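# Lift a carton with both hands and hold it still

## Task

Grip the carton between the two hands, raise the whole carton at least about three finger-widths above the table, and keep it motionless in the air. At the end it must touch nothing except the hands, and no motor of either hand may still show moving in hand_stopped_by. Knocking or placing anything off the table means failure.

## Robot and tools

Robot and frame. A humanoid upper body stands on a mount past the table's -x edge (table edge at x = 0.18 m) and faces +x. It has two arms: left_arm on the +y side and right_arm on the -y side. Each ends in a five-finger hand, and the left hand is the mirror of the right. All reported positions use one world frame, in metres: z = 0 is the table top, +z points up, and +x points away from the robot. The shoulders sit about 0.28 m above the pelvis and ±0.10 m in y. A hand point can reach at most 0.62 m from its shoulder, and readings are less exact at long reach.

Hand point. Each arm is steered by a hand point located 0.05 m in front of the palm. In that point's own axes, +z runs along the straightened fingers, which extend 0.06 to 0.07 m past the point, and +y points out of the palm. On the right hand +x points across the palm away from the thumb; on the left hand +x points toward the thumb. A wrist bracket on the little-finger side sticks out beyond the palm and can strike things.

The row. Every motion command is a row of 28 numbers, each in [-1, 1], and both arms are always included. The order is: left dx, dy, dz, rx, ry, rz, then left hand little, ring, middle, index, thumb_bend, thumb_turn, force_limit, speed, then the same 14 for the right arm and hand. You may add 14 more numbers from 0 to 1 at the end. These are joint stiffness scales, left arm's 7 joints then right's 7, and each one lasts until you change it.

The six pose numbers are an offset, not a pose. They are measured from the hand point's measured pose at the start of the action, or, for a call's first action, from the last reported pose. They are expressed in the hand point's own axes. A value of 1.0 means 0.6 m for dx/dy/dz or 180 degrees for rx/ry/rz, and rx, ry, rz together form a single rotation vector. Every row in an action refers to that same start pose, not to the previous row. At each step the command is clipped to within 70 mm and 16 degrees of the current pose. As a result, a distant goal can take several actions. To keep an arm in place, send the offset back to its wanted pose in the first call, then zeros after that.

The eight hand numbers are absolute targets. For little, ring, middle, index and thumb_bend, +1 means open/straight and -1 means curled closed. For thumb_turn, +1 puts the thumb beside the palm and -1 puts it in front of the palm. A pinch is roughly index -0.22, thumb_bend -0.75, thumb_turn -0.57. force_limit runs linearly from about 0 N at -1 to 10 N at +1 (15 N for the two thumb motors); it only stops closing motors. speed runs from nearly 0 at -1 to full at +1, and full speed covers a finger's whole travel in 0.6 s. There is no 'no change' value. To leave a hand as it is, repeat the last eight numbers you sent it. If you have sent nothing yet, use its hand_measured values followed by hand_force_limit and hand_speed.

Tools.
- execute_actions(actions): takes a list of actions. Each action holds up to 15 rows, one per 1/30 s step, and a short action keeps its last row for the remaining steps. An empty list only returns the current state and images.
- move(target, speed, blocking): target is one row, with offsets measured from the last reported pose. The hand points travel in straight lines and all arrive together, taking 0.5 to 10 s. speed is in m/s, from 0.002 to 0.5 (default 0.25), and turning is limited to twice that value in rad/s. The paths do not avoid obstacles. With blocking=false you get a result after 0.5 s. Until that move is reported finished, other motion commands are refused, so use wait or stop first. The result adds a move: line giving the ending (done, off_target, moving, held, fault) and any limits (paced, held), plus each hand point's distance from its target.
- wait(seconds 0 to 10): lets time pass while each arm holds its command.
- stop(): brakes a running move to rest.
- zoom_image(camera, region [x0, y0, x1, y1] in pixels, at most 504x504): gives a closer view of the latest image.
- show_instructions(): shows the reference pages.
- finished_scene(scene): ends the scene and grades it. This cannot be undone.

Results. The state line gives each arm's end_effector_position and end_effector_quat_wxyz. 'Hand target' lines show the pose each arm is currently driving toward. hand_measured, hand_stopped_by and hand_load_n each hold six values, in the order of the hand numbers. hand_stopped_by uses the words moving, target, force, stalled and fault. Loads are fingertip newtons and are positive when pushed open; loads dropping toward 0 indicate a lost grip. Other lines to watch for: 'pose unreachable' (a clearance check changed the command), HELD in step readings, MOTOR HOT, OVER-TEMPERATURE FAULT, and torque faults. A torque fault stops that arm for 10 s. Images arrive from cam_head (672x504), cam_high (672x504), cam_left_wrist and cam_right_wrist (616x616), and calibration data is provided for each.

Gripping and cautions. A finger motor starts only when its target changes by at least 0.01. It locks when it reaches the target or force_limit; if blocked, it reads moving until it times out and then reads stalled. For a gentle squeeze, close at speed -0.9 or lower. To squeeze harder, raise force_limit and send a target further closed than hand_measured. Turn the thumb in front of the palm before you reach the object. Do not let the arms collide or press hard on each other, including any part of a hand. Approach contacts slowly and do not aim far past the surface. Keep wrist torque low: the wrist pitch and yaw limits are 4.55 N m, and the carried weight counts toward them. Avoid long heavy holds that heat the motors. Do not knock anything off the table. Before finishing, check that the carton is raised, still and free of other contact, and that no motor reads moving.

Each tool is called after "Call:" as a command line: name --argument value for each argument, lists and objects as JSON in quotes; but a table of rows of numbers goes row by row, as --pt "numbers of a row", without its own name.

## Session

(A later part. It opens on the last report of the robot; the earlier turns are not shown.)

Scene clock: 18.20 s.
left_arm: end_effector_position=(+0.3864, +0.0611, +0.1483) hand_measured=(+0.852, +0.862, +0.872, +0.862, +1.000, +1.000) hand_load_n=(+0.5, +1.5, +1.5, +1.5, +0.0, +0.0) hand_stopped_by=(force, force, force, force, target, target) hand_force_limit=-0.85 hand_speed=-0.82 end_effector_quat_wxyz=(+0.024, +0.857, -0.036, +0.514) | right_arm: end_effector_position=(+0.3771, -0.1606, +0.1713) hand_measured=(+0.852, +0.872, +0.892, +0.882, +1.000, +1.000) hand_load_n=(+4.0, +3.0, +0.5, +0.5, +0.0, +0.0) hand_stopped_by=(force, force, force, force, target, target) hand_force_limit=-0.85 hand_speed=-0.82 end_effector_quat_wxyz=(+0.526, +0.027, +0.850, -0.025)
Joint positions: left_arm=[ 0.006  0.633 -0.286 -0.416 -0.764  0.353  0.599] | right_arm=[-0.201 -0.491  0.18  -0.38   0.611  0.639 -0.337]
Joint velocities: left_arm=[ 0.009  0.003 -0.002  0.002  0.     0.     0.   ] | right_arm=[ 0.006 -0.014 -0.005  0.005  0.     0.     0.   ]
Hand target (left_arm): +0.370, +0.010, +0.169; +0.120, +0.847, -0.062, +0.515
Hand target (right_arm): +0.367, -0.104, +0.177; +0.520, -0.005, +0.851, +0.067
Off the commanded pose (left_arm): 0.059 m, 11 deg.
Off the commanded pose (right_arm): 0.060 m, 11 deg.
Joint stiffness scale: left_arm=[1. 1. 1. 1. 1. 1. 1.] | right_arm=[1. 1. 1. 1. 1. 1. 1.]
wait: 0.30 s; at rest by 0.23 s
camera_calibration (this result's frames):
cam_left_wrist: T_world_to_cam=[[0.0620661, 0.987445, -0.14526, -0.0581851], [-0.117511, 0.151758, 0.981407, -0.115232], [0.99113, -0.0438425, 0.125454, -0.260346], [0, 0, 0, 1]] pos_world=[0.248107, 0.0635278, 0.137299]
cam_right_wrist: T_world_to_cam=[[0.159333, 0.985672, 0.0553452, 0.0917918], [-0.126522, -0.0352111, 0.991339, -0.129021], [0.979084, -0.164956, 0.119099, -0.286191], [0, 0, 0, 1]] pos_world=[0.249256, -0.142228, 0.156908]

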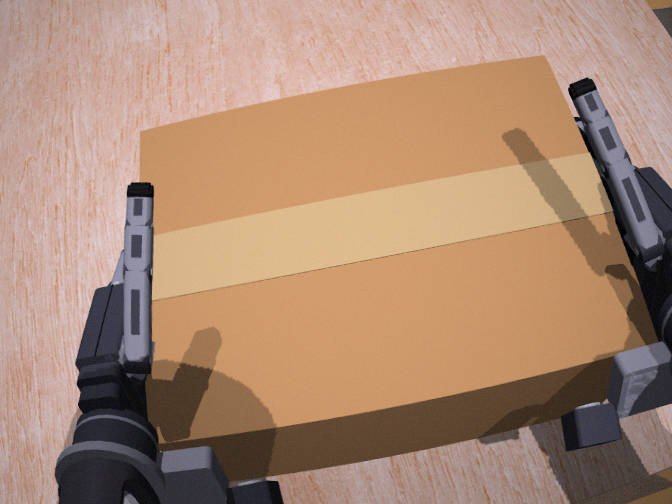

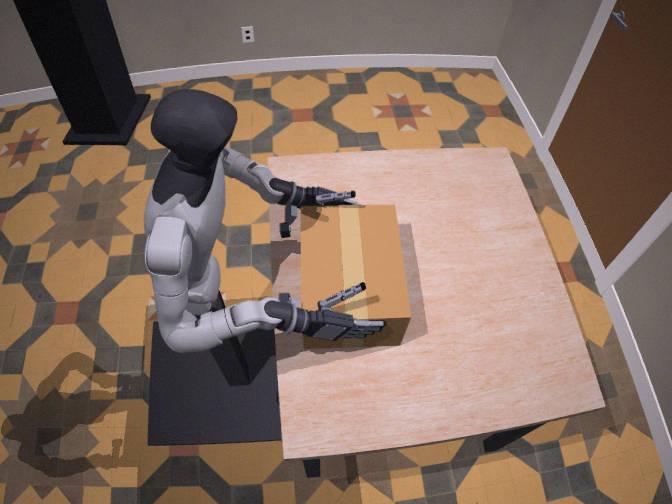

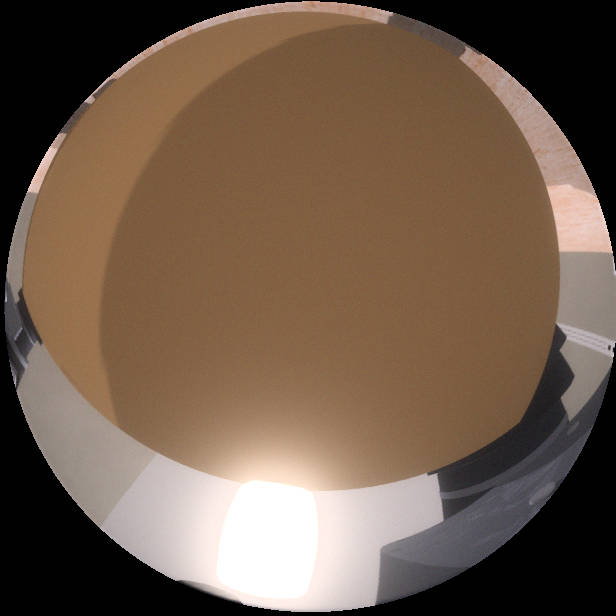

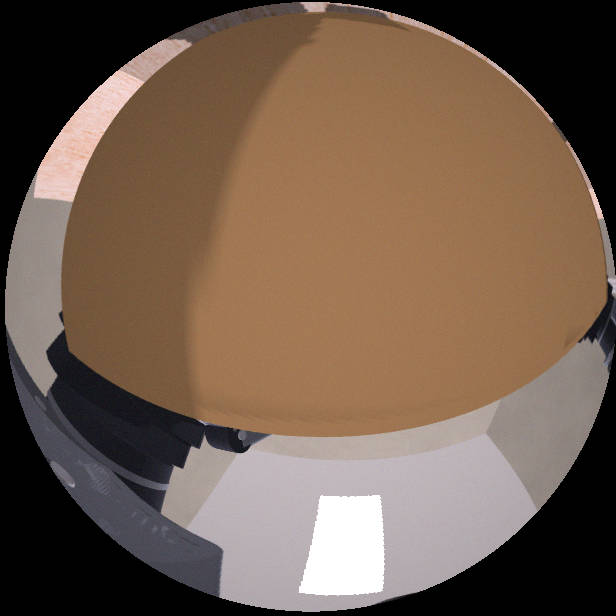

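Call:
execute_actions --actions '[[[0.014,0.075,-0.022,-0.05,0,-0.015,1,1,1,1,1,1,0,-0.5,0.004,0.082,-0.02,-0.05,0,0.01,1,1,1,1,1,1,0,-0.5],[0.009,0.06,-0.018,-0.04,0,-0.012,1,1,1,1,1,1,0,-0.5,0.005,0.066,-0.016,-0.04,0,0.008,1,1,1,1,1,1,0,-0.5],[0.005,0.045,-0.013,-0.03,0,-0.009,1,1,1,1,1,1,0,-0.5,0.005,0.05,-0.012,-0.03,0,0.006,1,1,1,1,1,1,0,-0.5],[0.002,0.03,-0.009,-0.02,0,-0.006,1,1,1,1,1,1,0,-0.5,0.005,0.033,-0.008,-0.02,0,0.004,1,1,1,1,1,1,0,-0.5],[0,0.015,-0.004,-0.01,0,-0.003,1,1,1,1,1,1,0,-0.5,0.005,0.016,-0.004,-0.01,0,0.002,1,1,1,1,1,1,0,-0.5],[0,0,0,0,0,0,1,1,1,1,1,1,0,-0.5,0.005,0,0,0,0,0,1,1,1,1,1,1,0,-0.5],[0,-0.012,0,0,0,0,1,1,1,1,1,1,0,-0.5,0.005,-0.012,0,0,0,0,1,1,1,1,1,1,0,-0.5]]]'

Call:
move --target '[-0.014,0,-0.027,-0.012,0,-0.008,0.95,0.95,0.95,0.95,1,1,0,-0.5,0.038,0,-0.018,-0.004,0.008,-0.005,0.95,0.95,0.95,0.95,1,1,0,-0.5]' --speed 0.1

Call:
move --target '[0,0.105,-0.023,-0.058,0,-0.016,0.95,0.95,0.95,0.95,1,1,0,-0.5,0,0.12,-0.025,-0.065,0,0.014,0.95,0.95,0.95,0.95,1,1,0,-0.5]' --speed 0.11

Scene clock: 19.97 s.
left_arm: end_effector_position=(+0.3872, +0.0679, +0.1488) hand_measured=(+1.000, +1.000, +1.000, +1.000, +1.000, +1.000) hand_load_n=(+0.0, +0.0, +0.0, +0.0, +0.0, +0.0) hand_stopped_by=(target, target, target, target, target, target) hand_force_limit=0.00 hand_speed=-0.50 end_effector_quat_wxyz=(+0.022, +0.856, -0.038, +0.515) | right_arm: end_effector_position=(+0.3749, -0.1684, +0.1673) hand_measured=(+1.000, +1.000, +1.000, +1.000, +1.000, +1.000) hand_load_n=(+0.0, +0.0, +0.0, +0.0, +0.0, +0.0) hand_stopped_by=(target, target, target, target, target, target) hand_force_limit=0.00 hand_speed=-0.50 end_effector_quat_wxyz=(+0.525, +0.027, +0.850, -0.028)
Joint positions: left_arm=[ 0.02   0.655 -0.268 -0.41  -0.774  0.338  0.578] | right_arm=[-0.186 -0.514  0.171 -0.358  0.613  0.607 -0.314]
Joint velocities: left_arm=[ 0.002  0.015 -0.005  0.011 -0.002  0.    -0.011] | right_arm=[-0.008  0.    -0.005  0.009  0.003  0.     0.013]
Hand target (left_arm): +0.387, +0.068, +0.148; +0.024, +0.857, -0.036, +0.514
Hand target (right_arm): +0.375, -0.168, +0.169; +0.526, +0.027, +0.850, -0.025
Off the commanded pose (left_arm): 0.001 m, 0 deg.
Off the commanded pose (right_arm): 0.002 m, 0 deg.
Joint stiffness scale: left_arm=[1. 1. 1. 1. 1. 1. 1.] | right_arm=[1. 1. 1. 1. 1. 1. 1.]
Step readings (end_effector_position):
0: left_arm (+0.3864, +0.0611, +0.1483) | right_arm (+0.3771, -0.1606, +0.1713)
1: left_arm (+0.3864, +0.0611, +0.1483) | right_arm (+0.3771, -0.1606, +0.1713)
2: left_arm (+0.3865, +0.0614, +0.1482) | right_arm (+0.3770, -0.1606, +0.1718)
4: left_arm (+0.3867, +0.0622, +0.1480) | right_arm (+0.3783, -0.1603, +0.1787)
8: left_arm (+0.3871, +0.0633, +0.1484) | right_arm (+0.3800, -0.1612, +0.1812)
15: end_effector_position above
camera_calibration (this result's frames):
cam_left_wrist: T_world_to_cam=[[0.0628829, 0.987967, -0.141307, -0.0658936], [-0.120233, 0.148055, 0.981643, -0.115388], [0.990752, -0.0447389, 0.128096, -0.261008], [0, 0, 0, 1]] pos_world=[0.248864, 0.0705073, 0.137393]
cam_right_wrist: T_world_to_cam=[[0.162136, 0.985491, 0.050191, 0.0998134], [-0.123751, -0.0301551, 0.991855, -0.125864], [0.978978, -0.167027, 0.117067, -0.284767], [0, 0, 0, 1]] pos_world=[0.247022, -0.149724, 0.153165]

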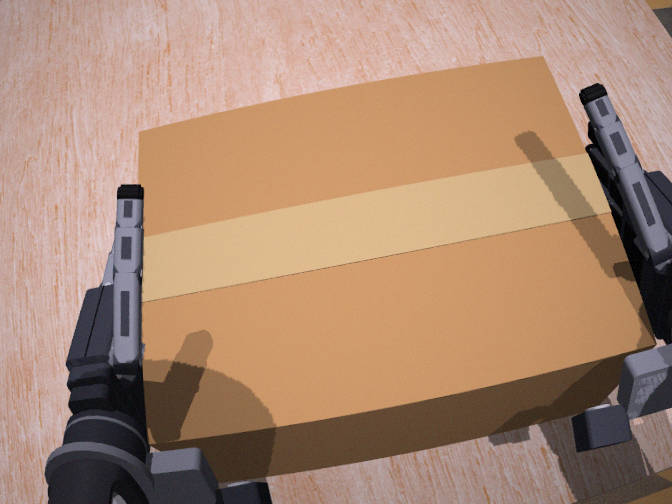

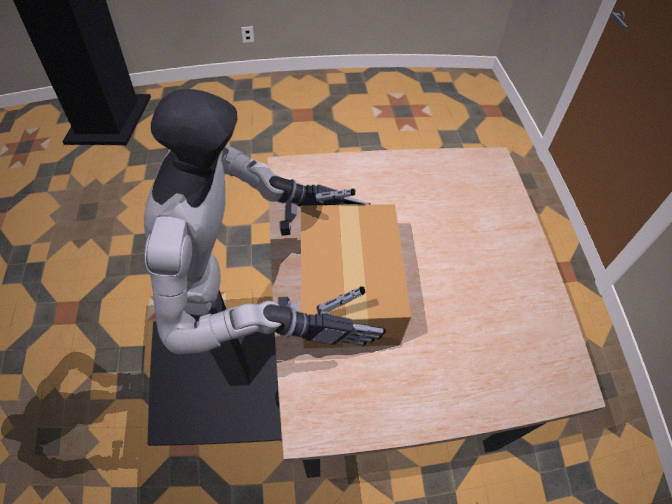

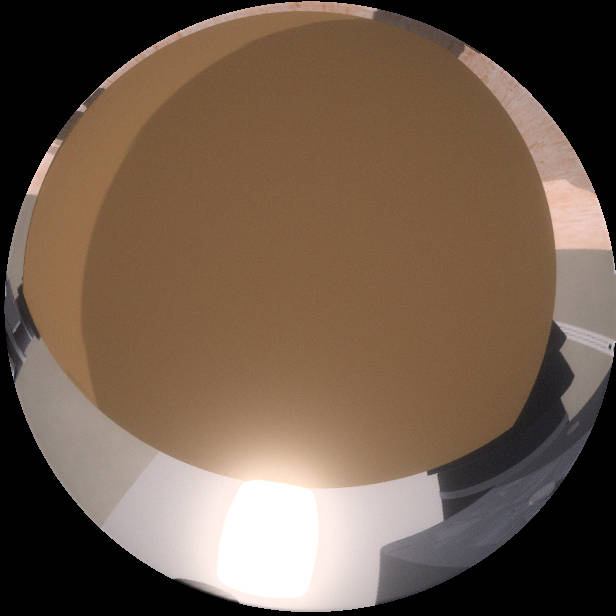

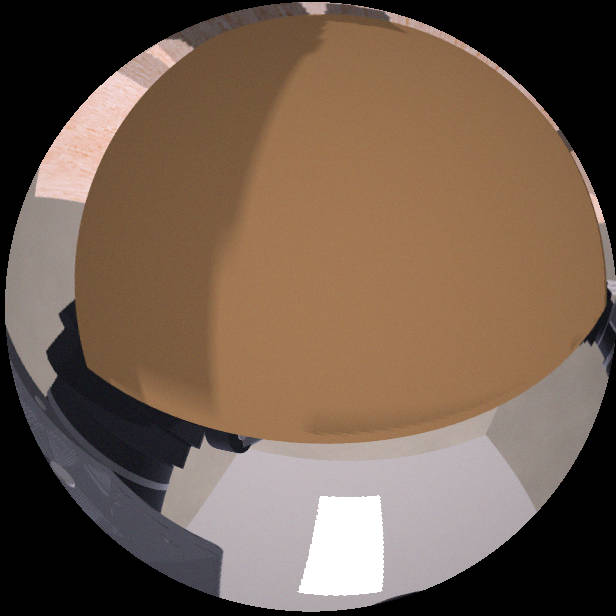

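Scene clock: 20.70 s.
left_arm: end_effector_position=(+0.3686, +0.0693, +0.1468) hand_measured=(+0.950, +0.950, +0.950, +0.950, +1.000, +1.000) hand_load_n=(+0.0, +0.0, +0.0, +0.0, +0.0, +0.0) hand_stopped_by=(target, target, target, target, target, target) hand_force_limit=0.00 hand_speed=-0.50 end_effector_quat_wxyz=(+0.046, +0.857, -0.034, +0.512) | right_arm: end_effector_position=(+0.3554, -0.1680, +0.1504) hand_measured=(+0.950, +0.950, +0.950, +0.950, +1.000, +1.000) hand_load_n=(+0.0, +0.0, +0.0, +0.0, +0.0, +0.0) hand_stopped_by=(target, target, target, target, target, target) hand_force_limit=0.00 hand_speed=-0.50 end_effector_quat_wxyz=(+0.512, +0.021, +0.858, -0.026)
Joint positions: left_arm=[ 0.117  0.669 -0.268 -0.437 -0.772  0.262  0.525] | right_arm=[-0.096 -0.534  0.189 -0.367  0.594  0.55  -0.287]
Joint velocities: left_arm=[ 0.002  0.009  0.     0.     0.005 -0.006  0.   ] | right_arm=[ 0.    -0.006  0.014  0.003 -0.005 -0.005  0.   ]
Hand target (left_arm): +0.369, +0.069, +0.148; +0.045, +0.856, -0.036, +0.514
Hand target (right_arm): +0.355, -0.167, +0.151; +0.514, +0.017, +0.857, -0.027
Off the commanded pose (left_arm): 0.002 m, 0 deg.
Off the commanded pose (right_arm): 0.002 m, 0 deg.
Joint stiffness scale: left_arm=[1. 1. 1. 1. 1. 1. 1.] | right_arm=[1. 1. 1. 1. 1. 1. 1.]
move: done
camera_calibration (this result's frames):
cam_left_wrist: T_world_to_cam=[[0.0789975, 0.979676, -0.184374, -0.0654022], [-0.107587, 0.19225, 0.975431, -0.122654], [0.991052, -0.0572203, 0.120588, -0.240475], [0, 0, 0, 1]] pos_world=[0.230294, 0.0738931, 0.13658]
cam_right_wrist: T_world_to_cam=[[0.150663, 0.98762, 0.0436826, 0.108879], [-0.0935524, -0.029745, 0.99517, -0.122723], [0.984149, -0.154021, 0.0879128, -0.25894], [0, 0, 0, 1]] pos_world=[0.226951, -0.151063, 0.140138]

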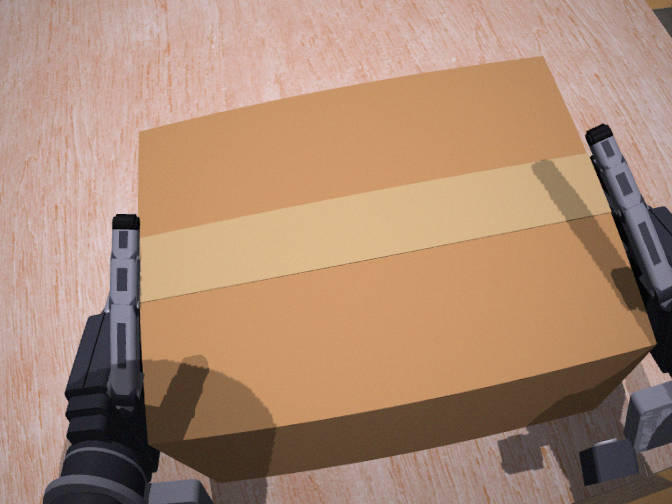

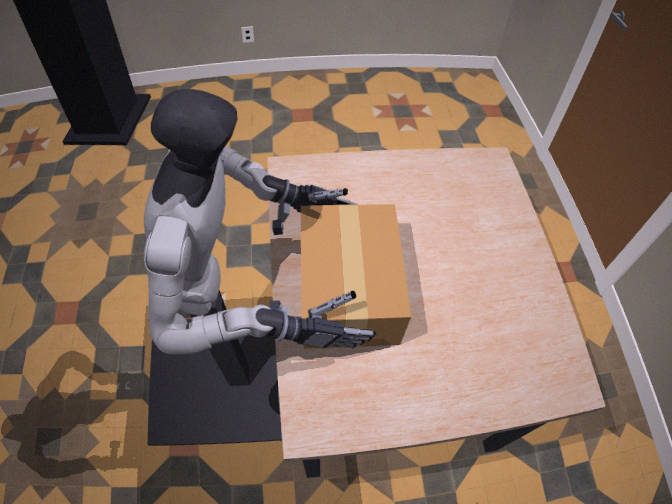

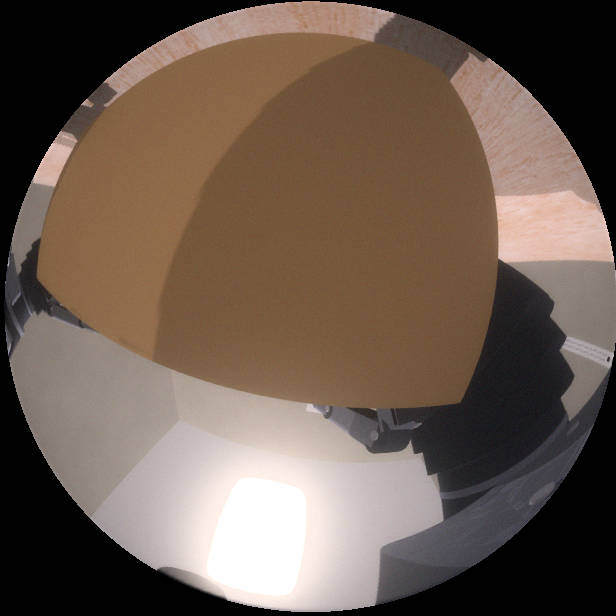

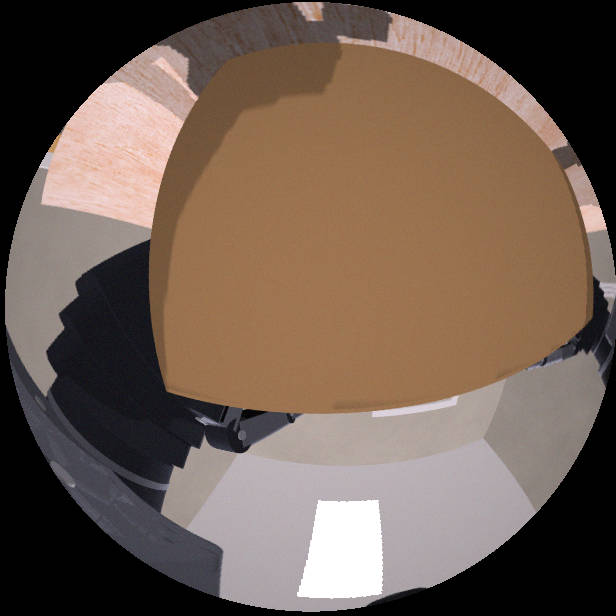

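Scene clock: 21.90 s.
left_arm: end_effector_position=(+0.3667, +0.0623, +0.1449) hand_measured=(+0.950, +0.950, +0.950, +0.950, +1.000, +1.000) hand_load_n=(+0.0, +0.0, +0.0, +0.0, +0.0, +0.0) hand_stopped_by=(target, target, target, target, target, target) hand_force_limit=0.00 hand_speed=-0.50 end_effector_quat_wxyz=(+0.038, +0.854, -0.044, +0.517) | right_arm: end_effector_position=(+0.3539, -0.1574, +0.1496) hand_measured=(+0.950, +0.950, +0.950, +0.950, +1.000, +1.000) hand_load_n=(+0.0, +0.0, +0.0, +0.0, +0.0, +0.0) hand_stopped_by=(target, target, target, target, target, target) hand_force_limit=0.00 hand_speed=-0.50 end_effector_quat_wxyz=(+0.515, +0.012, +0.857, -0.028)
Joint positions: left_arm=[ 0.094  0.688 -0.336 -0.43  -0.753  0.228  0.575] | right_arm=[-0.099 -0.539  0.242 -0.379  0.588  0.534 -0.329]
Joint velocities: left_arm=[-0.018  0.058 -0.063  0.018 -0.037 -0.054  0.042] | right_arm=[-0.005 -0.021  0.015  0.    -0.003 -0.011 -0.019]
Hand target (left_arm): +0.348, +0.012, +0.159; +0.135, +0.849, -0.062, +0.506
Hand target (right_arm): +0.343, -0.099, +0.159; +0.513, -0.015, +0.856, +0.072
Off the commanded pose (left_arm): 0.058 m, 12 deg.
Off the commanded pose (right_arm): 0.063 m, 12 deg.
Joint stiffness scale: left_arm=[1. 1. 1. 1. 1. 1. 1.] | right_arm=[1. 1. 1. 1. 1. 1. 1.]
move: off_target (left_arm, right_arm)
camera_calibration (this result's frames):
cam_left_wrist: T_world_to_cam=[[0.0894788, 0.982999, -0.160335, -0.0662263], [-0.119215, 0.170394, 0.978138, -0.114424], [0.988828, -0.0684084, 0.132434, -0.238959], [0, 0, 0, 1]] pos_world=[0.228574, 0.0682506, 0.13295]
cam_right_wrist: T_world_to_cam=[[0.138112, 0.989925, 0.0312063, 0.105366], [-0.0983115, -0.01765, 0.994999, -0.118073], [0.985525, -0.140489, 0.0948833, -0.2552], [0, 0, 0, 1]] pos_world=[0.225345, -0.142241, 0.138408]

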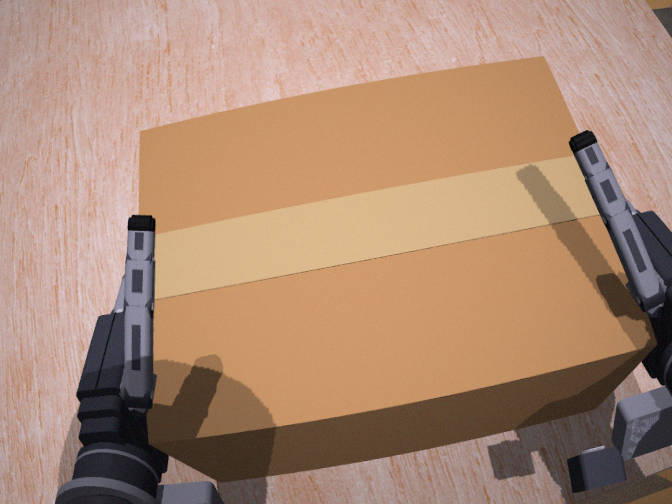

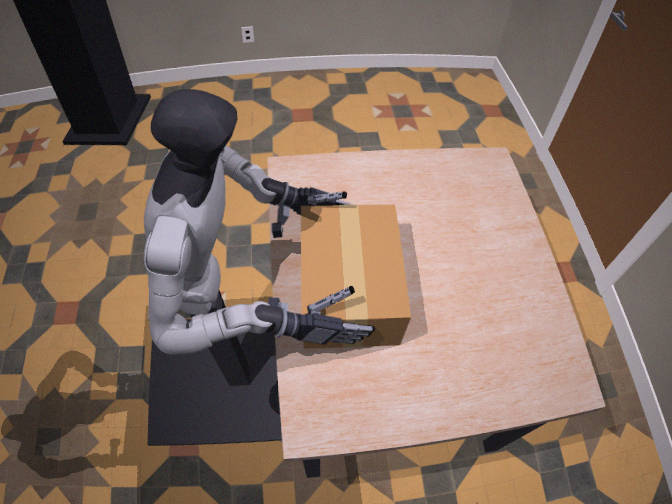

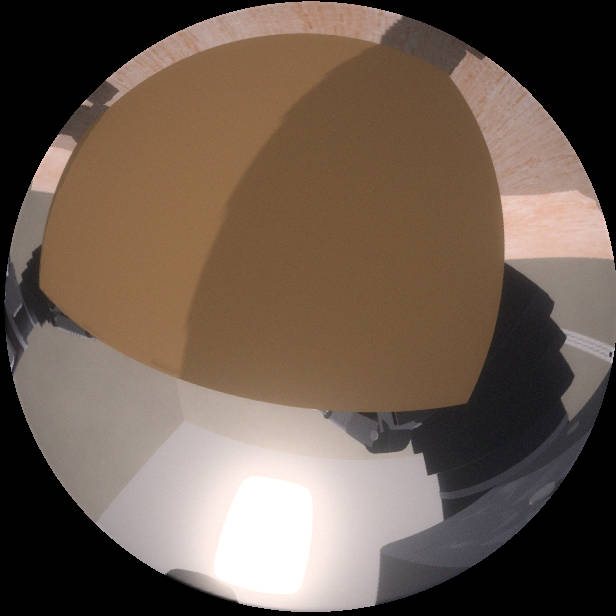

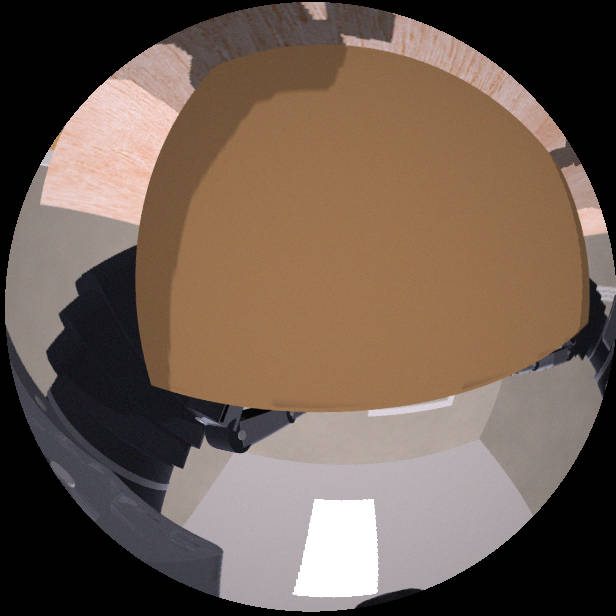

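Call:
execute_actions --actions '[[[0.005,0.096,-0.023,-0.061,-0.003,-0.022,0.7,0.7,0.7,0.7,1,1,-0.65,-0.85,-0.003,0.105,-0.025,-0.066,0,0.018,0.7,0.7,0.7,0.7,1,1,-0.65,-0.85],[0.005,0.099,-0.023,-0.063,-0.003,-0.022,0.7,0.7,0.7,0.7,1,1,-0.65,-0.85,-0.003,0.108,-0.025,-0.068,0,0.018,0.7,0.7,0.7,0.7,1,1,-0.65,-0.85]],[[0.007,0.099,-0.023,-0.063,-0.002,-0.022,0.7,0.7,0.7,0.7,1,1,-0.65,-0.85,-0.006,0.108,-0.025,-0.068,-0.001,0.018,0.7,0.7,0.7,0.7,1,1,-0.65,-0.85],[0.009,0.099,-0.023,-0.063,-0.001,-0.022,0.7,0.7,0.7,0.7,1,1,-0.65,-0.85,-0.009,0.108,-0.025,-0.068,-0.002,0.018,0.7,0.7,0.7,0.7,1,1,-0.65,-0.85],[0.011,0.099,-0.023,-0.063,0,-0.022,0.7,0.7,0.7,0.7,1,1,-0.65,-0.85,-0.011,0.108,-0.025,-0.068,-0.003,0.018,0.7,0.7,0.7,0.7,1,1,-0.65,-0.85],[0.013,0.099,-0.023,-0.063,0.001,-0.022,0.7,0.7,0.7,0.7,1,1,-0.65,-0.85,-0.014,0.108,-0.025,-0.068,-0.004,0.018,0.7,0.7,0.7,0.7,1,1,-0.65,-0.85],[0.015,0.099,-0.024,-0.063,0.002,-0.022,0.7,0.7,0.7,0.7,1,1,-0.65,-0.85,-0.017,0.108,-0.025,-0.068,-0.005,0.018,0.7,0.7,0.7,0.7,1,1,-0.65,-0.85],[0.017,0.099,-0.024,-0.063,0.003,-0.022,0.7,0.7,0.7,0.7,1,1,-0.65,-0.85,-0.019,0.108,-0.025,-0.068,-0.006,0.018,0.7,0.7,0.7,0.7,1,1,-0.65,-0.85]]]'

Call:
wait --seconds 0.3

Scene clock: 23.80 s.
left_arm: end_effector_position=(+0.3691, +0.0612, +0.1445) hand_measured=(+0.892, +0.902, +0.918, +0.894, +1.000, +1.000) hand_load_n=(+0.5, +1.5, +0.0, +3.0, +0.0, +0.0) hand_stopped_by=(force, force, force, force, target, target) hand_force_limit=-0.65 hand_speed=-0.85 end_effector_quat_wxyz=(+0.035, +0.853, -0.048, +0.518) | right_arm: end_effector_position=(+0.3526, -0.1589, +0.1487) hand_measured=(+0.852, +0.884, +0.910, +0.910, +1.000, +1.000) hand_load_n=(+0.5, +1.0, +2.0, +3.5, +0.0, +0.0) hand_stopped_by=(force, force, force, force, target, target) hand_force_limit=-0.65 hand_speed=-0.85 end_effector_quat_wxyz=(+0.515, +0.003, +0.856, -0.037)
Joint positions: left_arm=[ 0.053  0.755 -0.407 -0.409 -0.802  0.168  0.624] | right_arm=[-0.101 -0.576  0.267 -0.379  0.601  0.514 -0.352]
Joint velocities: left_arm=[-0.035  0.077 -0.057  0.002 -0.044 -0.065  0.046] | right_arm=[ 0.    -0.011  0.015 -0.002  0.014 -0.006 -0.016]
Hand target (left_arm): +0.351, +0.009, +0.165; +0.137, +0.843, -0.070, +0.515
Hand target (right_arm): +0.344, -0.096, +0.167; +0.523, -0.026, +0.849, +0.072
Off the commanded pose (left_arm): 0.062 m, 12 deg.
Off the commanded pose (right_arm): 0.068 m, 13 deg.
Joint stiffness scale: left_arm=[1. 1. 1. 1. 1. 1. 1.] | right_arm=[1. 1. 1. 1. 1. 1. 1.]
Step readings (end_effector_position; steps 1 to 15: 1st action; 16 to 30: 2nd action):
0: left_arm (+0.3668, +0.0623, +0.1449) | right_arm (+0.3539, -0.1574, +0.1495)
1: left_arm (+0.3667, +0.0623, +0.1449) | right_arm (+0.3539, -0.1574, +0.1495)
2: left_arm (+0.3668, +0.0621, +0.1448) | right_arm (+0.3537, -0.1574, +0.1495)
4: left_arm (+0.3671, +0.0618, +0.1448) | right_arm (+0.3533, -0.1575, +0.1494)
8: left_arm (+0.3676, +0.0619, +0.1447) | right_arm (+0.3532, -0.1579, +0.1492)
15: left_arm (+0.3681, +0.0620, +0.1446) | right_arm (+0.3529, -0.1582, +0.1490)
16: left_arm (+0.3681, +0.0619, +0.1446) | right_arm (+0.3529, -0.1582, +0.1490)
17: left_arm (+0.3683, +0.0618, +0.1446) | right_arm (+0.3528, -0.1583, +0.1489)
19: left_arm (+0.3687, +0.0614, +0.1446) | right_arm (+0.3526, -0.1586, +0.1487)
23: left_arm (+0.3690, +0.0611, +0.1445) | right_arm (+0.3525, -0.1589, +0.1487)
30: end_effector_position above
camera_calibration (this result's frames):
cam_left_wrist: T_world_to_cam=[[0.0942824, 0.983926, -0.151658, -0.0685695], [-0.121916, 0.162601, 0.979131, -0.112299], [0.988052, -0.0738253, 0.135287, -0.241105], [0, 0, 0, 1]] pos_world=[0.230998, 0.0679277, 0.132175]
cam_right_wrist: T_world_to_cam=[[0.132492, 0.991159, 0.0069982, 0.112812], [-0.0984944, 0.00613996, 0.995119, -0.113507], [0.986278, -0.132535, 0.0984372, -0.253497], [0, 0, 0, 1]] pos_world=[0.223892, -0.144715, 0.137117]

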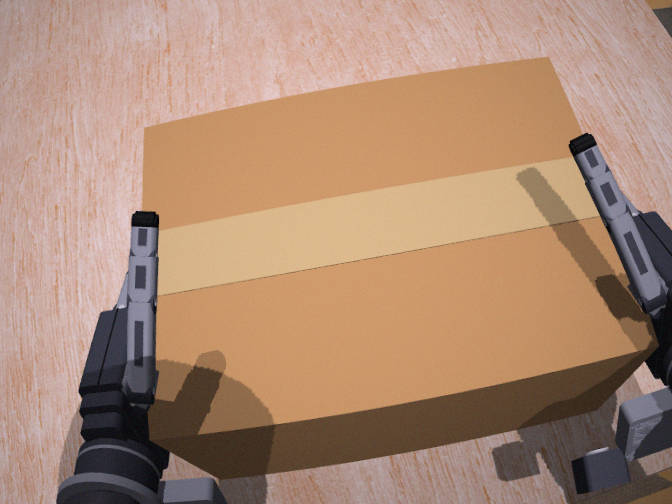

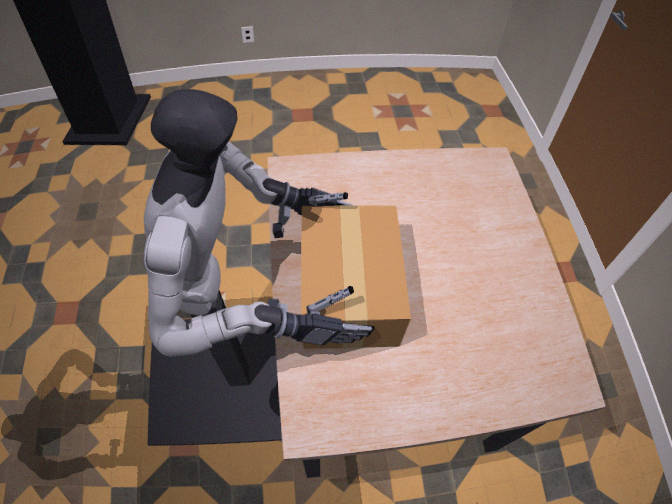

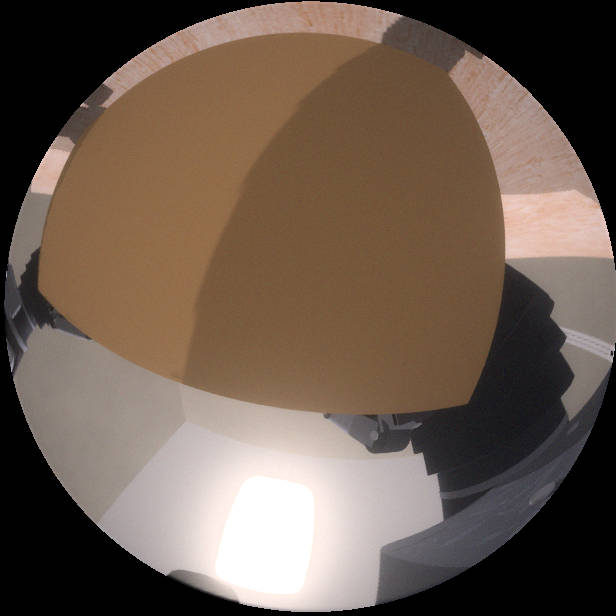

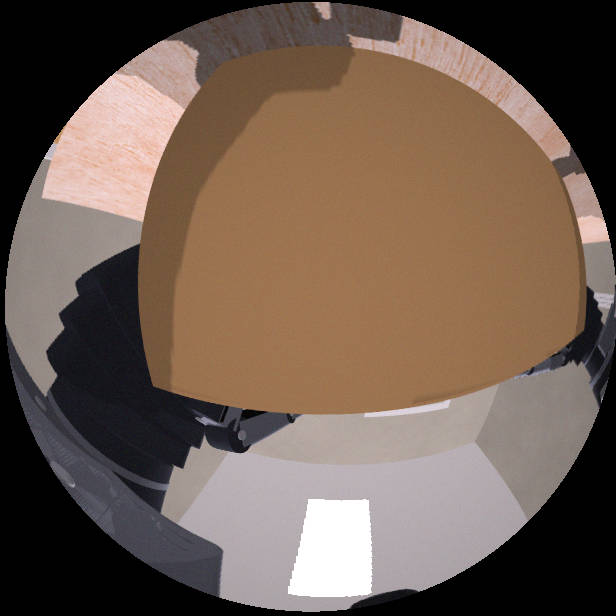

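Scene clock: 24.10 s.
left_arm: end_effector_position=(+0.3691, +0.0612, +0.1445) hand_measured=(+0.892, +0.902, +0.918, +0.894, +1.000, +1.000) hand_load_n=(+0.5, +1.5, +0.0, +3.0, +0.0, +0.0) hand_stopped_by=(force, force, force, force, target, target) hand_force_limit=-0.65 hand_speed=-0.85 end_effector_quat_wxyz=(+0.035, +0.853, -0.048, +0.518) | right_arm: end_effector_position=(+0.3526, -0.1589, +0.1487) hand_measured=(+0.852, +0.884, +0.910, +0.910, +1.000, +1.000) hand_load_n=(+0.5, +1.0, +2.0, +3.5, +0.0, +0.0) hand_stopped_by=(force, force, force, force, target, target) hand_force_limit=-0.65 hand_speed=-0.85 end_effector_quat_wxyz=(+0.515, +0.003, +0.856, -0.038)
Joint positions: left_arm=[ 0.051  0.759 -0.411 -0.408 -0.804  0.164  0.626] | right_arm=[-0.102 -0.576  0.268 -0.379  0.602  0.514 -0.353]
Joint velocities: left_arm=[-0.003  0.008 -0.005  0.003  0.002  0.     0.   ] | right_arm=[ 0.012 -0.005  0.003 -0.011  0.006  0.     0.   ]
Hand target (left_arm): +0.351, +0.009, +0.165; +0.137, +0.843, -0.070, +0.515
Hand target (right_arm): +0.344, -0.096, +0.167; +0.523, -0.026, +0.849, +0.072
Off the commanded pose (left_arm): 0.062 m, 12 deg.
Off the commanded pose (right_arm): 0.068 m, 13 deg.
Joint stiffness scale: left_arm=[1. 1. 1. 1. 1. 1. 1.] | right_arm=[1. 1. 1. 1. 1. 1. 1.]
wait: 0.30 s; at rest by 0.17 s
camera_calibration (this result's frames):
cam_left_wrist: T_world_to_cam=[[0.0943697, 0.983949, -0.151457, -0.0686522], [-0.121937, 0.162415, 0.979159, -0.112278], [0.988041, -0.0739348, 0.135307, -0.241117], [0, 0, 0, 1]] pos_world=[0.231022, 0.0679589, 0.132165]
cam_right_wrist: T_world_to_cam=[[0.132478, 0.991162, 0.00682324, 0.112854], [-0.0983694, 0.00629747, 0.99513, -0.113524], [0.986293, -0.132504, 0.0983344, -0.253483], [0, 0, 0, 1]] pos_world=[0.22389, -0.144729, 0.137127]

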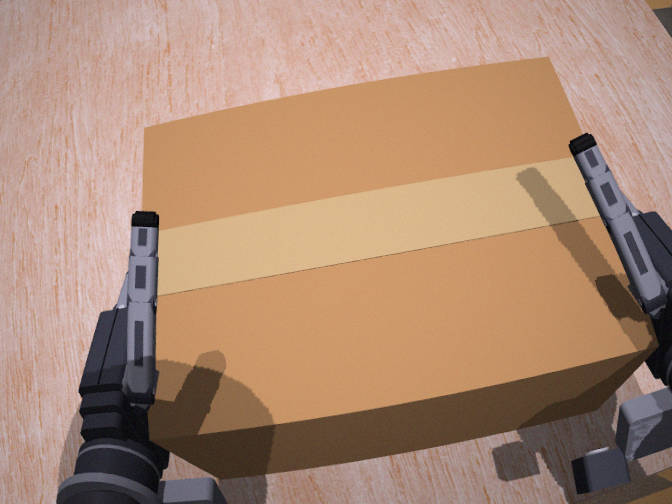

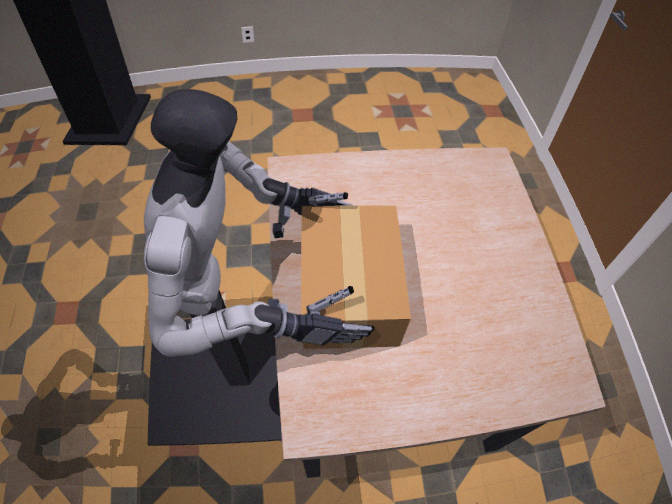

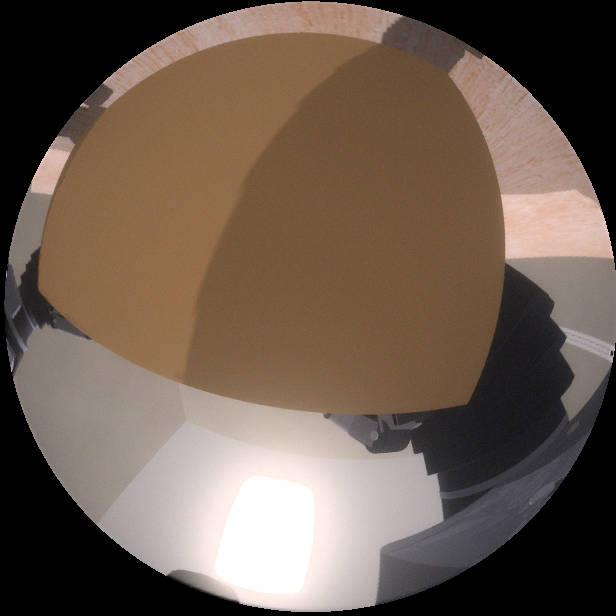

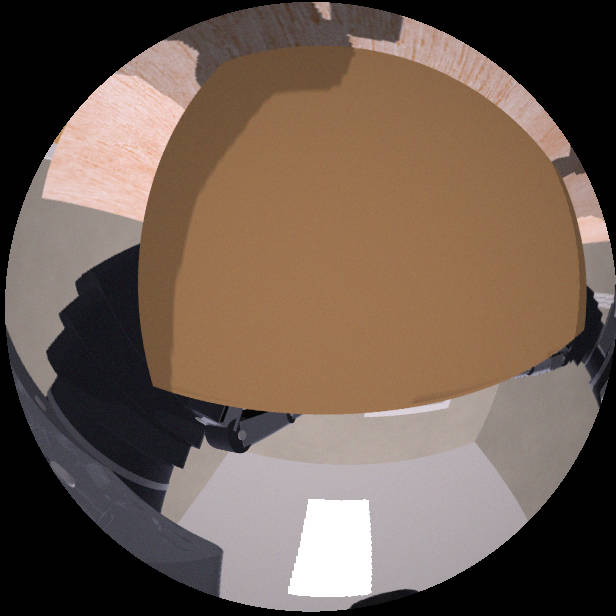

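Call:
execute_actions --actions '[[[0.018,0.097,-0.026,-0.064,0.003,-0.025,0.7,0.7,0.68,0.7,1,1,-0.65,-0.9,-0.021,0.107,-0.025,-0.069,-0.006,0.024,0.7,0.7,0.7,0.7,1,1,-0.65,-0.85],[0.019,0.097,-0.027,-0.064,0.004,-0.026,0.7,0.7,0.68,0.7,1,1,-0.65,-0.9,-0.022,0.107,-0.025,-0.069,-0.007,0.025,0.7,0.7,0.7,0.7,1,1,-0.65,-0.85],[0.02,0.097,-0.027,-0.064,0.004,-0.027,0.7,0.7,0.68,0.7,1,1,-0.65,-0.9,-0.023,0.107,-0.025,-0.069,-0.007,0.026,0.7,0.7,0.7,0.7,1,1,-0.65,-0.85],[0.021,0.097,-0.027,-0.064,0.005,-0.027,0.7,0.7,0.68,0.7,1,1,-0.65,-0.9,-0.024,0.107,-0.025,-0.069,-0.008,0.026,0.7,0.7,0.7,0.7,1,1,-0.65,-0.85],[0.022,0.097,-0.027,-0.064,0.005,-0.027,0.7,0.7,0.68,0.7,1,1,-0.65,-0.9,-0.025,0.107,-0.025,-0.069,-0.008,0.026,0.7,0.7,0.7,0.7,1,1,-0.65,-0.85],[0.023,0.097,-0.028,-0.064,0.006,-0.027,0.7,0.7,0.68,0.7,1,1,-0.65,-0.9,-0.026,0.107,-0.026,-0.069,-0.009,0.026,0.7,0.7,0.7,0.7,1,1,-0.65,-0.85],[0.024,0.097,-0.028,-0.064,0.006,-0.027,0.7,0.7,0.68,0.7,1,1,-0.65,-0.9,-0.027,0.107,-0.026,-0.069,-0.009,0.026,0.7,0.7,0.7,0.7,1,1,-0.65,-0.85],[0.025,0.097,-0.028,-0.064,0.006,-0.027,0.7,0.7,0.68,0.7,1,1,-0.65,-0.9,-0.028,0.107,-0.026,-0.069,-0.009,0.026,0.7,0.7,0.7,0.7,1,1,-0.65,-0.85],[0.026,0.097,-0.028,-0.064,0.006,-0.027,0.7,0.7,0.68,0.7,1,1,-0.65,-0.9,-0.029,0.107,-0.026,-0.069,-0.009,0.026,0.7,0.7,0.7,0.7,1,1,-0.65,-0.85],[0.027,0.097,-0.028,-0.064,0.006,-0.027,0.7,0.7,0.68,0.7,1,1,-0.65,-0.9,-0.03,0.107,-0.026,-0.069,-0.009,0.026,0.7,0.7,0.7,0.7,1,1,-0.65,-0.85]]]'

Call:
wait --seconds 0.3

Scene clock: 25.63 s.
left_arm: end_effector_position=(+0.3696, +0.0616, +0.1450) hand_measured=(+0.894, +0.902, +0.908, +0.894, +1.000, +1.000) hand_load_n=(+2.0, +2.0, +3.0, +2.0, +0.0, +0.0) hand_stopped_by=(force, force, force, force, target, target) hand_force_limit=-0.65 hand_speed=-0.90 end_effector_quat_wxyz=(+0.037, +0.855, -0.047, +0.516) | right_arm: end_effector_position=(+0.3527, -0.1592, +0.1494) hand_measured=(+0.852, +0.884, +0.910, +0.910, +1.000, +1.000) hand_load_n=(+3.0, +1.5, +2.5, +2.5, +0.0, +0.0) hand_stopped_by=(force, force, force, force, target, target) hand_force_limit=-0.65 hand_speed=-0.85 end_effector_quat_wxyz=(+0.513, +0.007, +0.858, -0.034)
Joint positions: left_arm=[ 0.038  0.789 -0.435 -0.407 -0.837  0.142  0.642] | right_arm=[-0.104 -0.583  0.268 -0.383  0.624  0.517 -0.364]
Joint velocities: left_arm=[-0.029  0.04  -0.055 -0.005 -0.054 -0.042  0.045] | right_arm=[-0.009 -0.031  0.     0.002  0.018  0.    -0.014]
Hand target (left_arm): +0.352, +0.009, +0.171; +0.141, +0.841, -0.066, +0.518
Hand target (right_arm): +0.345, -0.097, +0.171; +0.526, -0.021, +0.847, +0.076
Off the commanded pose (left_arm): 0.063 m, 12 deg.
Off the commanded pose (right_arm): 0.069 m, 13 deg.
Joint stiffness scale: left_arm=[1. 1. 1. 1. 1. 1. 1.] | right_arm=[1. 1. 1. 1. 1. 1. 1.]
Step readings (end_effector_position):
0: left_arm (+0.3691, +0.0612, +0.1445) | right_arm (+0.3526, -0.1589, +0.1487)
1: left_arm (+0.3691, +0.0613, +0.1445) | right_arm (+0.3526, -0.1589, +0.1487)
2: left_arm (+0.3691, +0.0614, +0.1447) | right_arm (+0.3526, -0.1589, +0.1488)
4: left_arm (+0.3692, +0.0615, +0.1448) | right_arm (+0.3527, -0.1590, +0.1489)
8: left_arm (+0.3693, +0.0617, +0.1449) | right_arm (+0.3527, -0.1591, +0.1491)
15: end_effector_position above
camera_calibration (this result's frames):
cam_left_wrist: T_world_to_cam=[[0.0932305, 0.98322, -0.156799, -0.0677602], [-0.116653, 0.167187, 0.979, -0.114973], [0.988787, -0.0729817, 0.130282, -0.241253], [0, 0, 0, 1]] pos_world=[0.231454, 0.068238, 0.133364]
cam_right_wrist: T_world_to_cam=[[0.137079, 0.99043, 0.0160375, 0.110004], [-0.0940791, -0.00309963, 0.99556, -0.117268], [0.986082, -0.137979, 0.0927539, -0.253696], [0, 0, 0, 1]] pos_world=[0.224053, -0.144319, 0.138515]

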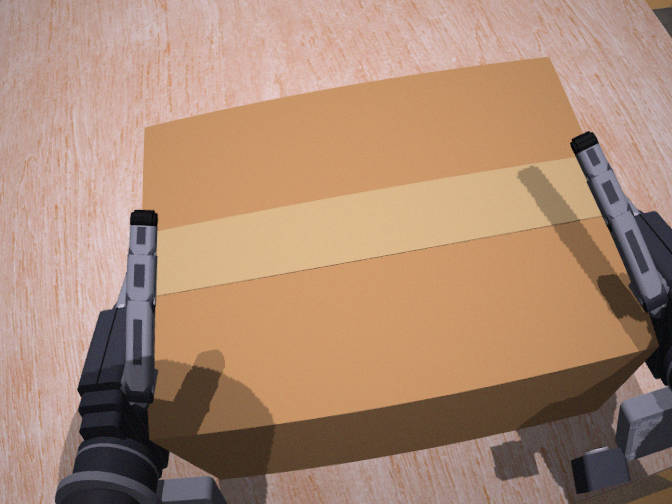

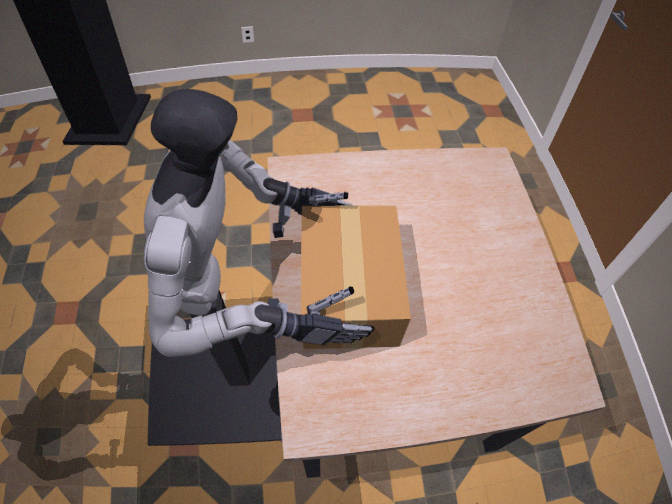

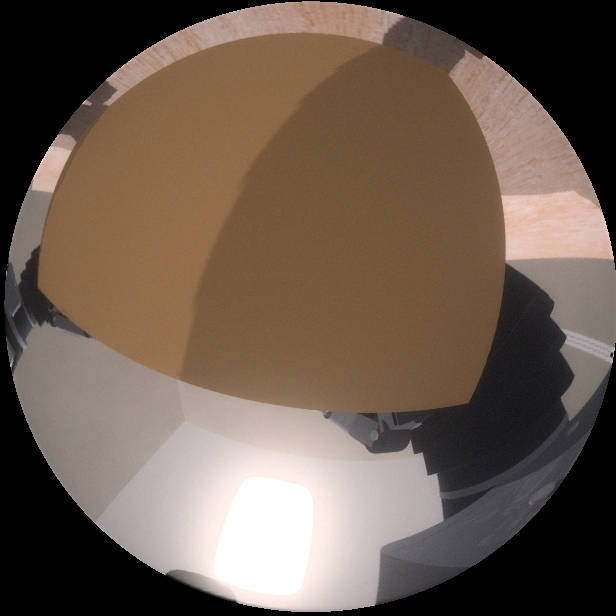

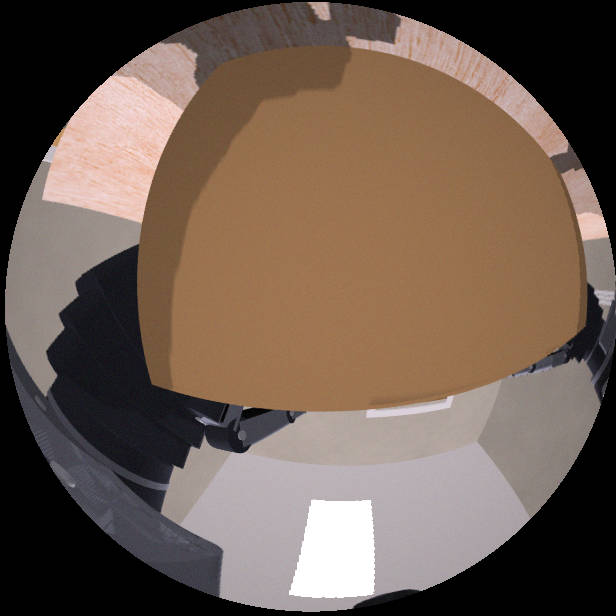

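Scene clock: 25.93 s.
left_arm: end_effector_position=(+0.3696, +0.0616, +0.1450) hand_measured=(+0.894, +0.902, +0.908, +0.894, +1.000, +1.000) hand_load_n=(+2.0, +2.0, +3.0, +2.0, +0.0, +0.0) hand_stopped_by=(force, force, force, force, target, target) hand_force_limit=-0.65 hand_speed=-0.90 end_effector_quat_wxyz=(+0.037, +0.855, -0.047, +0.516) | right_arm: end_effector_position=(+0.3527, -0.1593, +0.1493) hand_measured=(+0.852, +0.884, +0.910, +0.910, +1.000, +1.000) hand_load_n=(+3.0, +1.5, +2.5, +2.5, +0.0, +0.0) hand_stopped_by=(force, force, force, force, target, target) hand_force_limit=-0.65 hand_speed=-0.85 end_effector_quat_wxyz=(+0.513, +0.007, +0.858, -0.035)
Joint positions: left_arm=[ 0.036  0.792 -0.438 -0.407 -0.839  0.14   0.645] | right_arm=[-0.104 -0.583  0.268 -0.383  0.625  0.517 -0.364]
Joint velocities: left_arm=[ 0.     0.003  0.002  0.    -0.006  0.     0.   ] | right_arm=[ 0.008 -0.005  0.    -0.006  0.005  0.     0.   ]
Hand target (left_arm): +0.352, +0.009, +0.171; +0.141, +0.841, -0.066, +0.518
Hand target (right_arm): +0.345, -0.097, +0.171; +0.526, -0.021, +0.847, +0.076
Off the commanded pose (left_arm): 0.063 m, 12 deg.
Off the commanded pose (right_arm): 0.069 m, 13 deg.
Joint stiffness scale: left_arm=[1. 1. 1. 1. 1. 1. 1.] | right_arm=[1. 1. 1. 1. 1. 1. 1.]
wait: 0.30 s; at rest by 0.17 s
camera_calibration (this result's frames):
cam_left_wrist: T_world_to_cam=[[0.0932382, 0.983247, -0.156624, -0.0677506], [-0.116396, 0.166995, 0.979063, -0.115068], [0.988817, -0.0730556, 0.130017, -0.241211], [0, 0, 0, 1]] pos_world=[0.231437, 0.0682096, 0.133409]
cam_right_wrist: T_world_to_cam=[[0.137163, 0.990421, 0.0158814, 0.110051], [-0.0938662, -0.00296455, 0.99558, -0.117325], [0.986091, -0.138048, 0.0925604, -0.253665], [0, 0, 0, 1]] pos_world=[0.224029, -0.144363, 0.138538]

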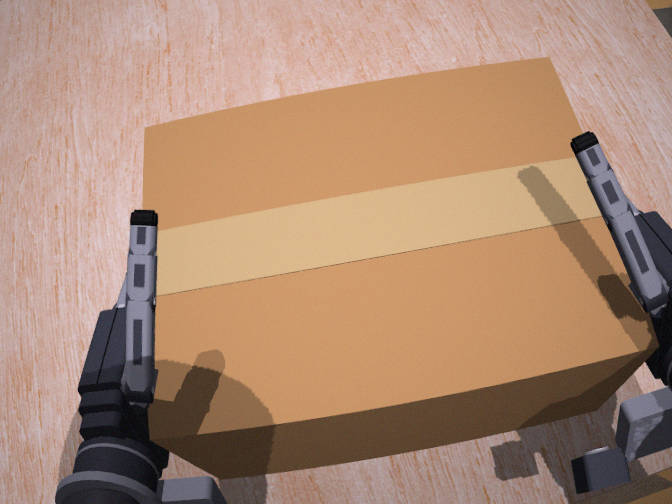

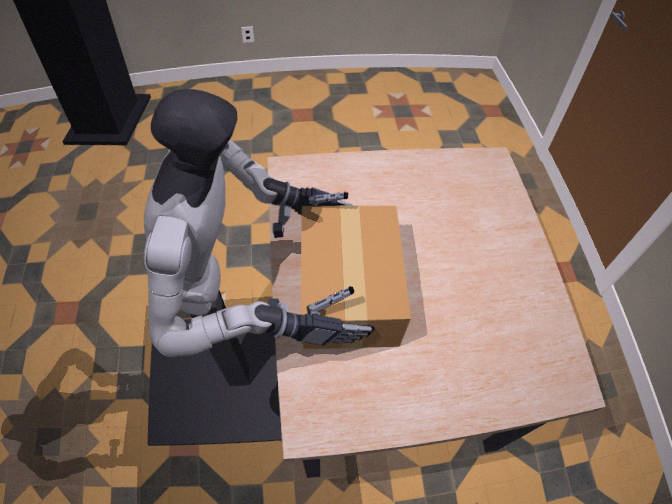

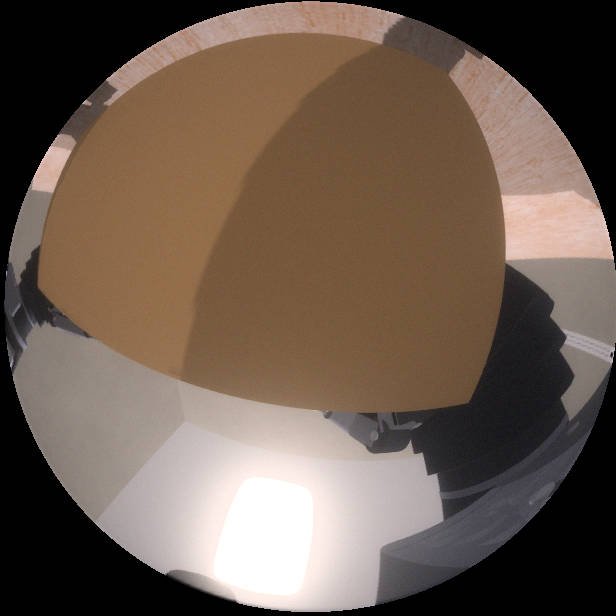

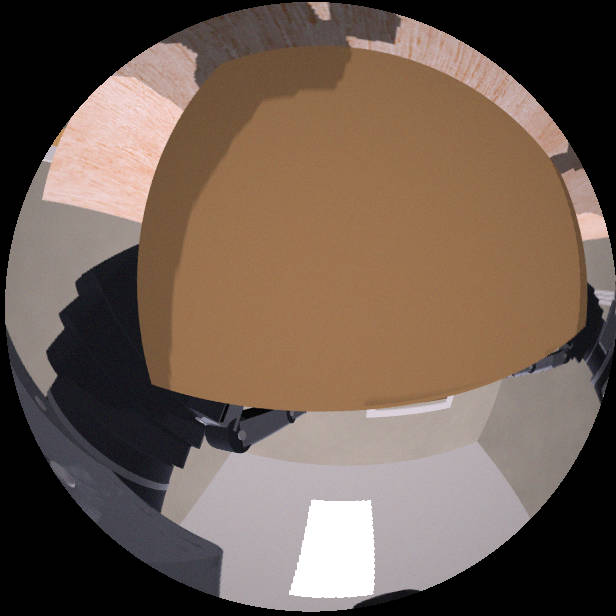

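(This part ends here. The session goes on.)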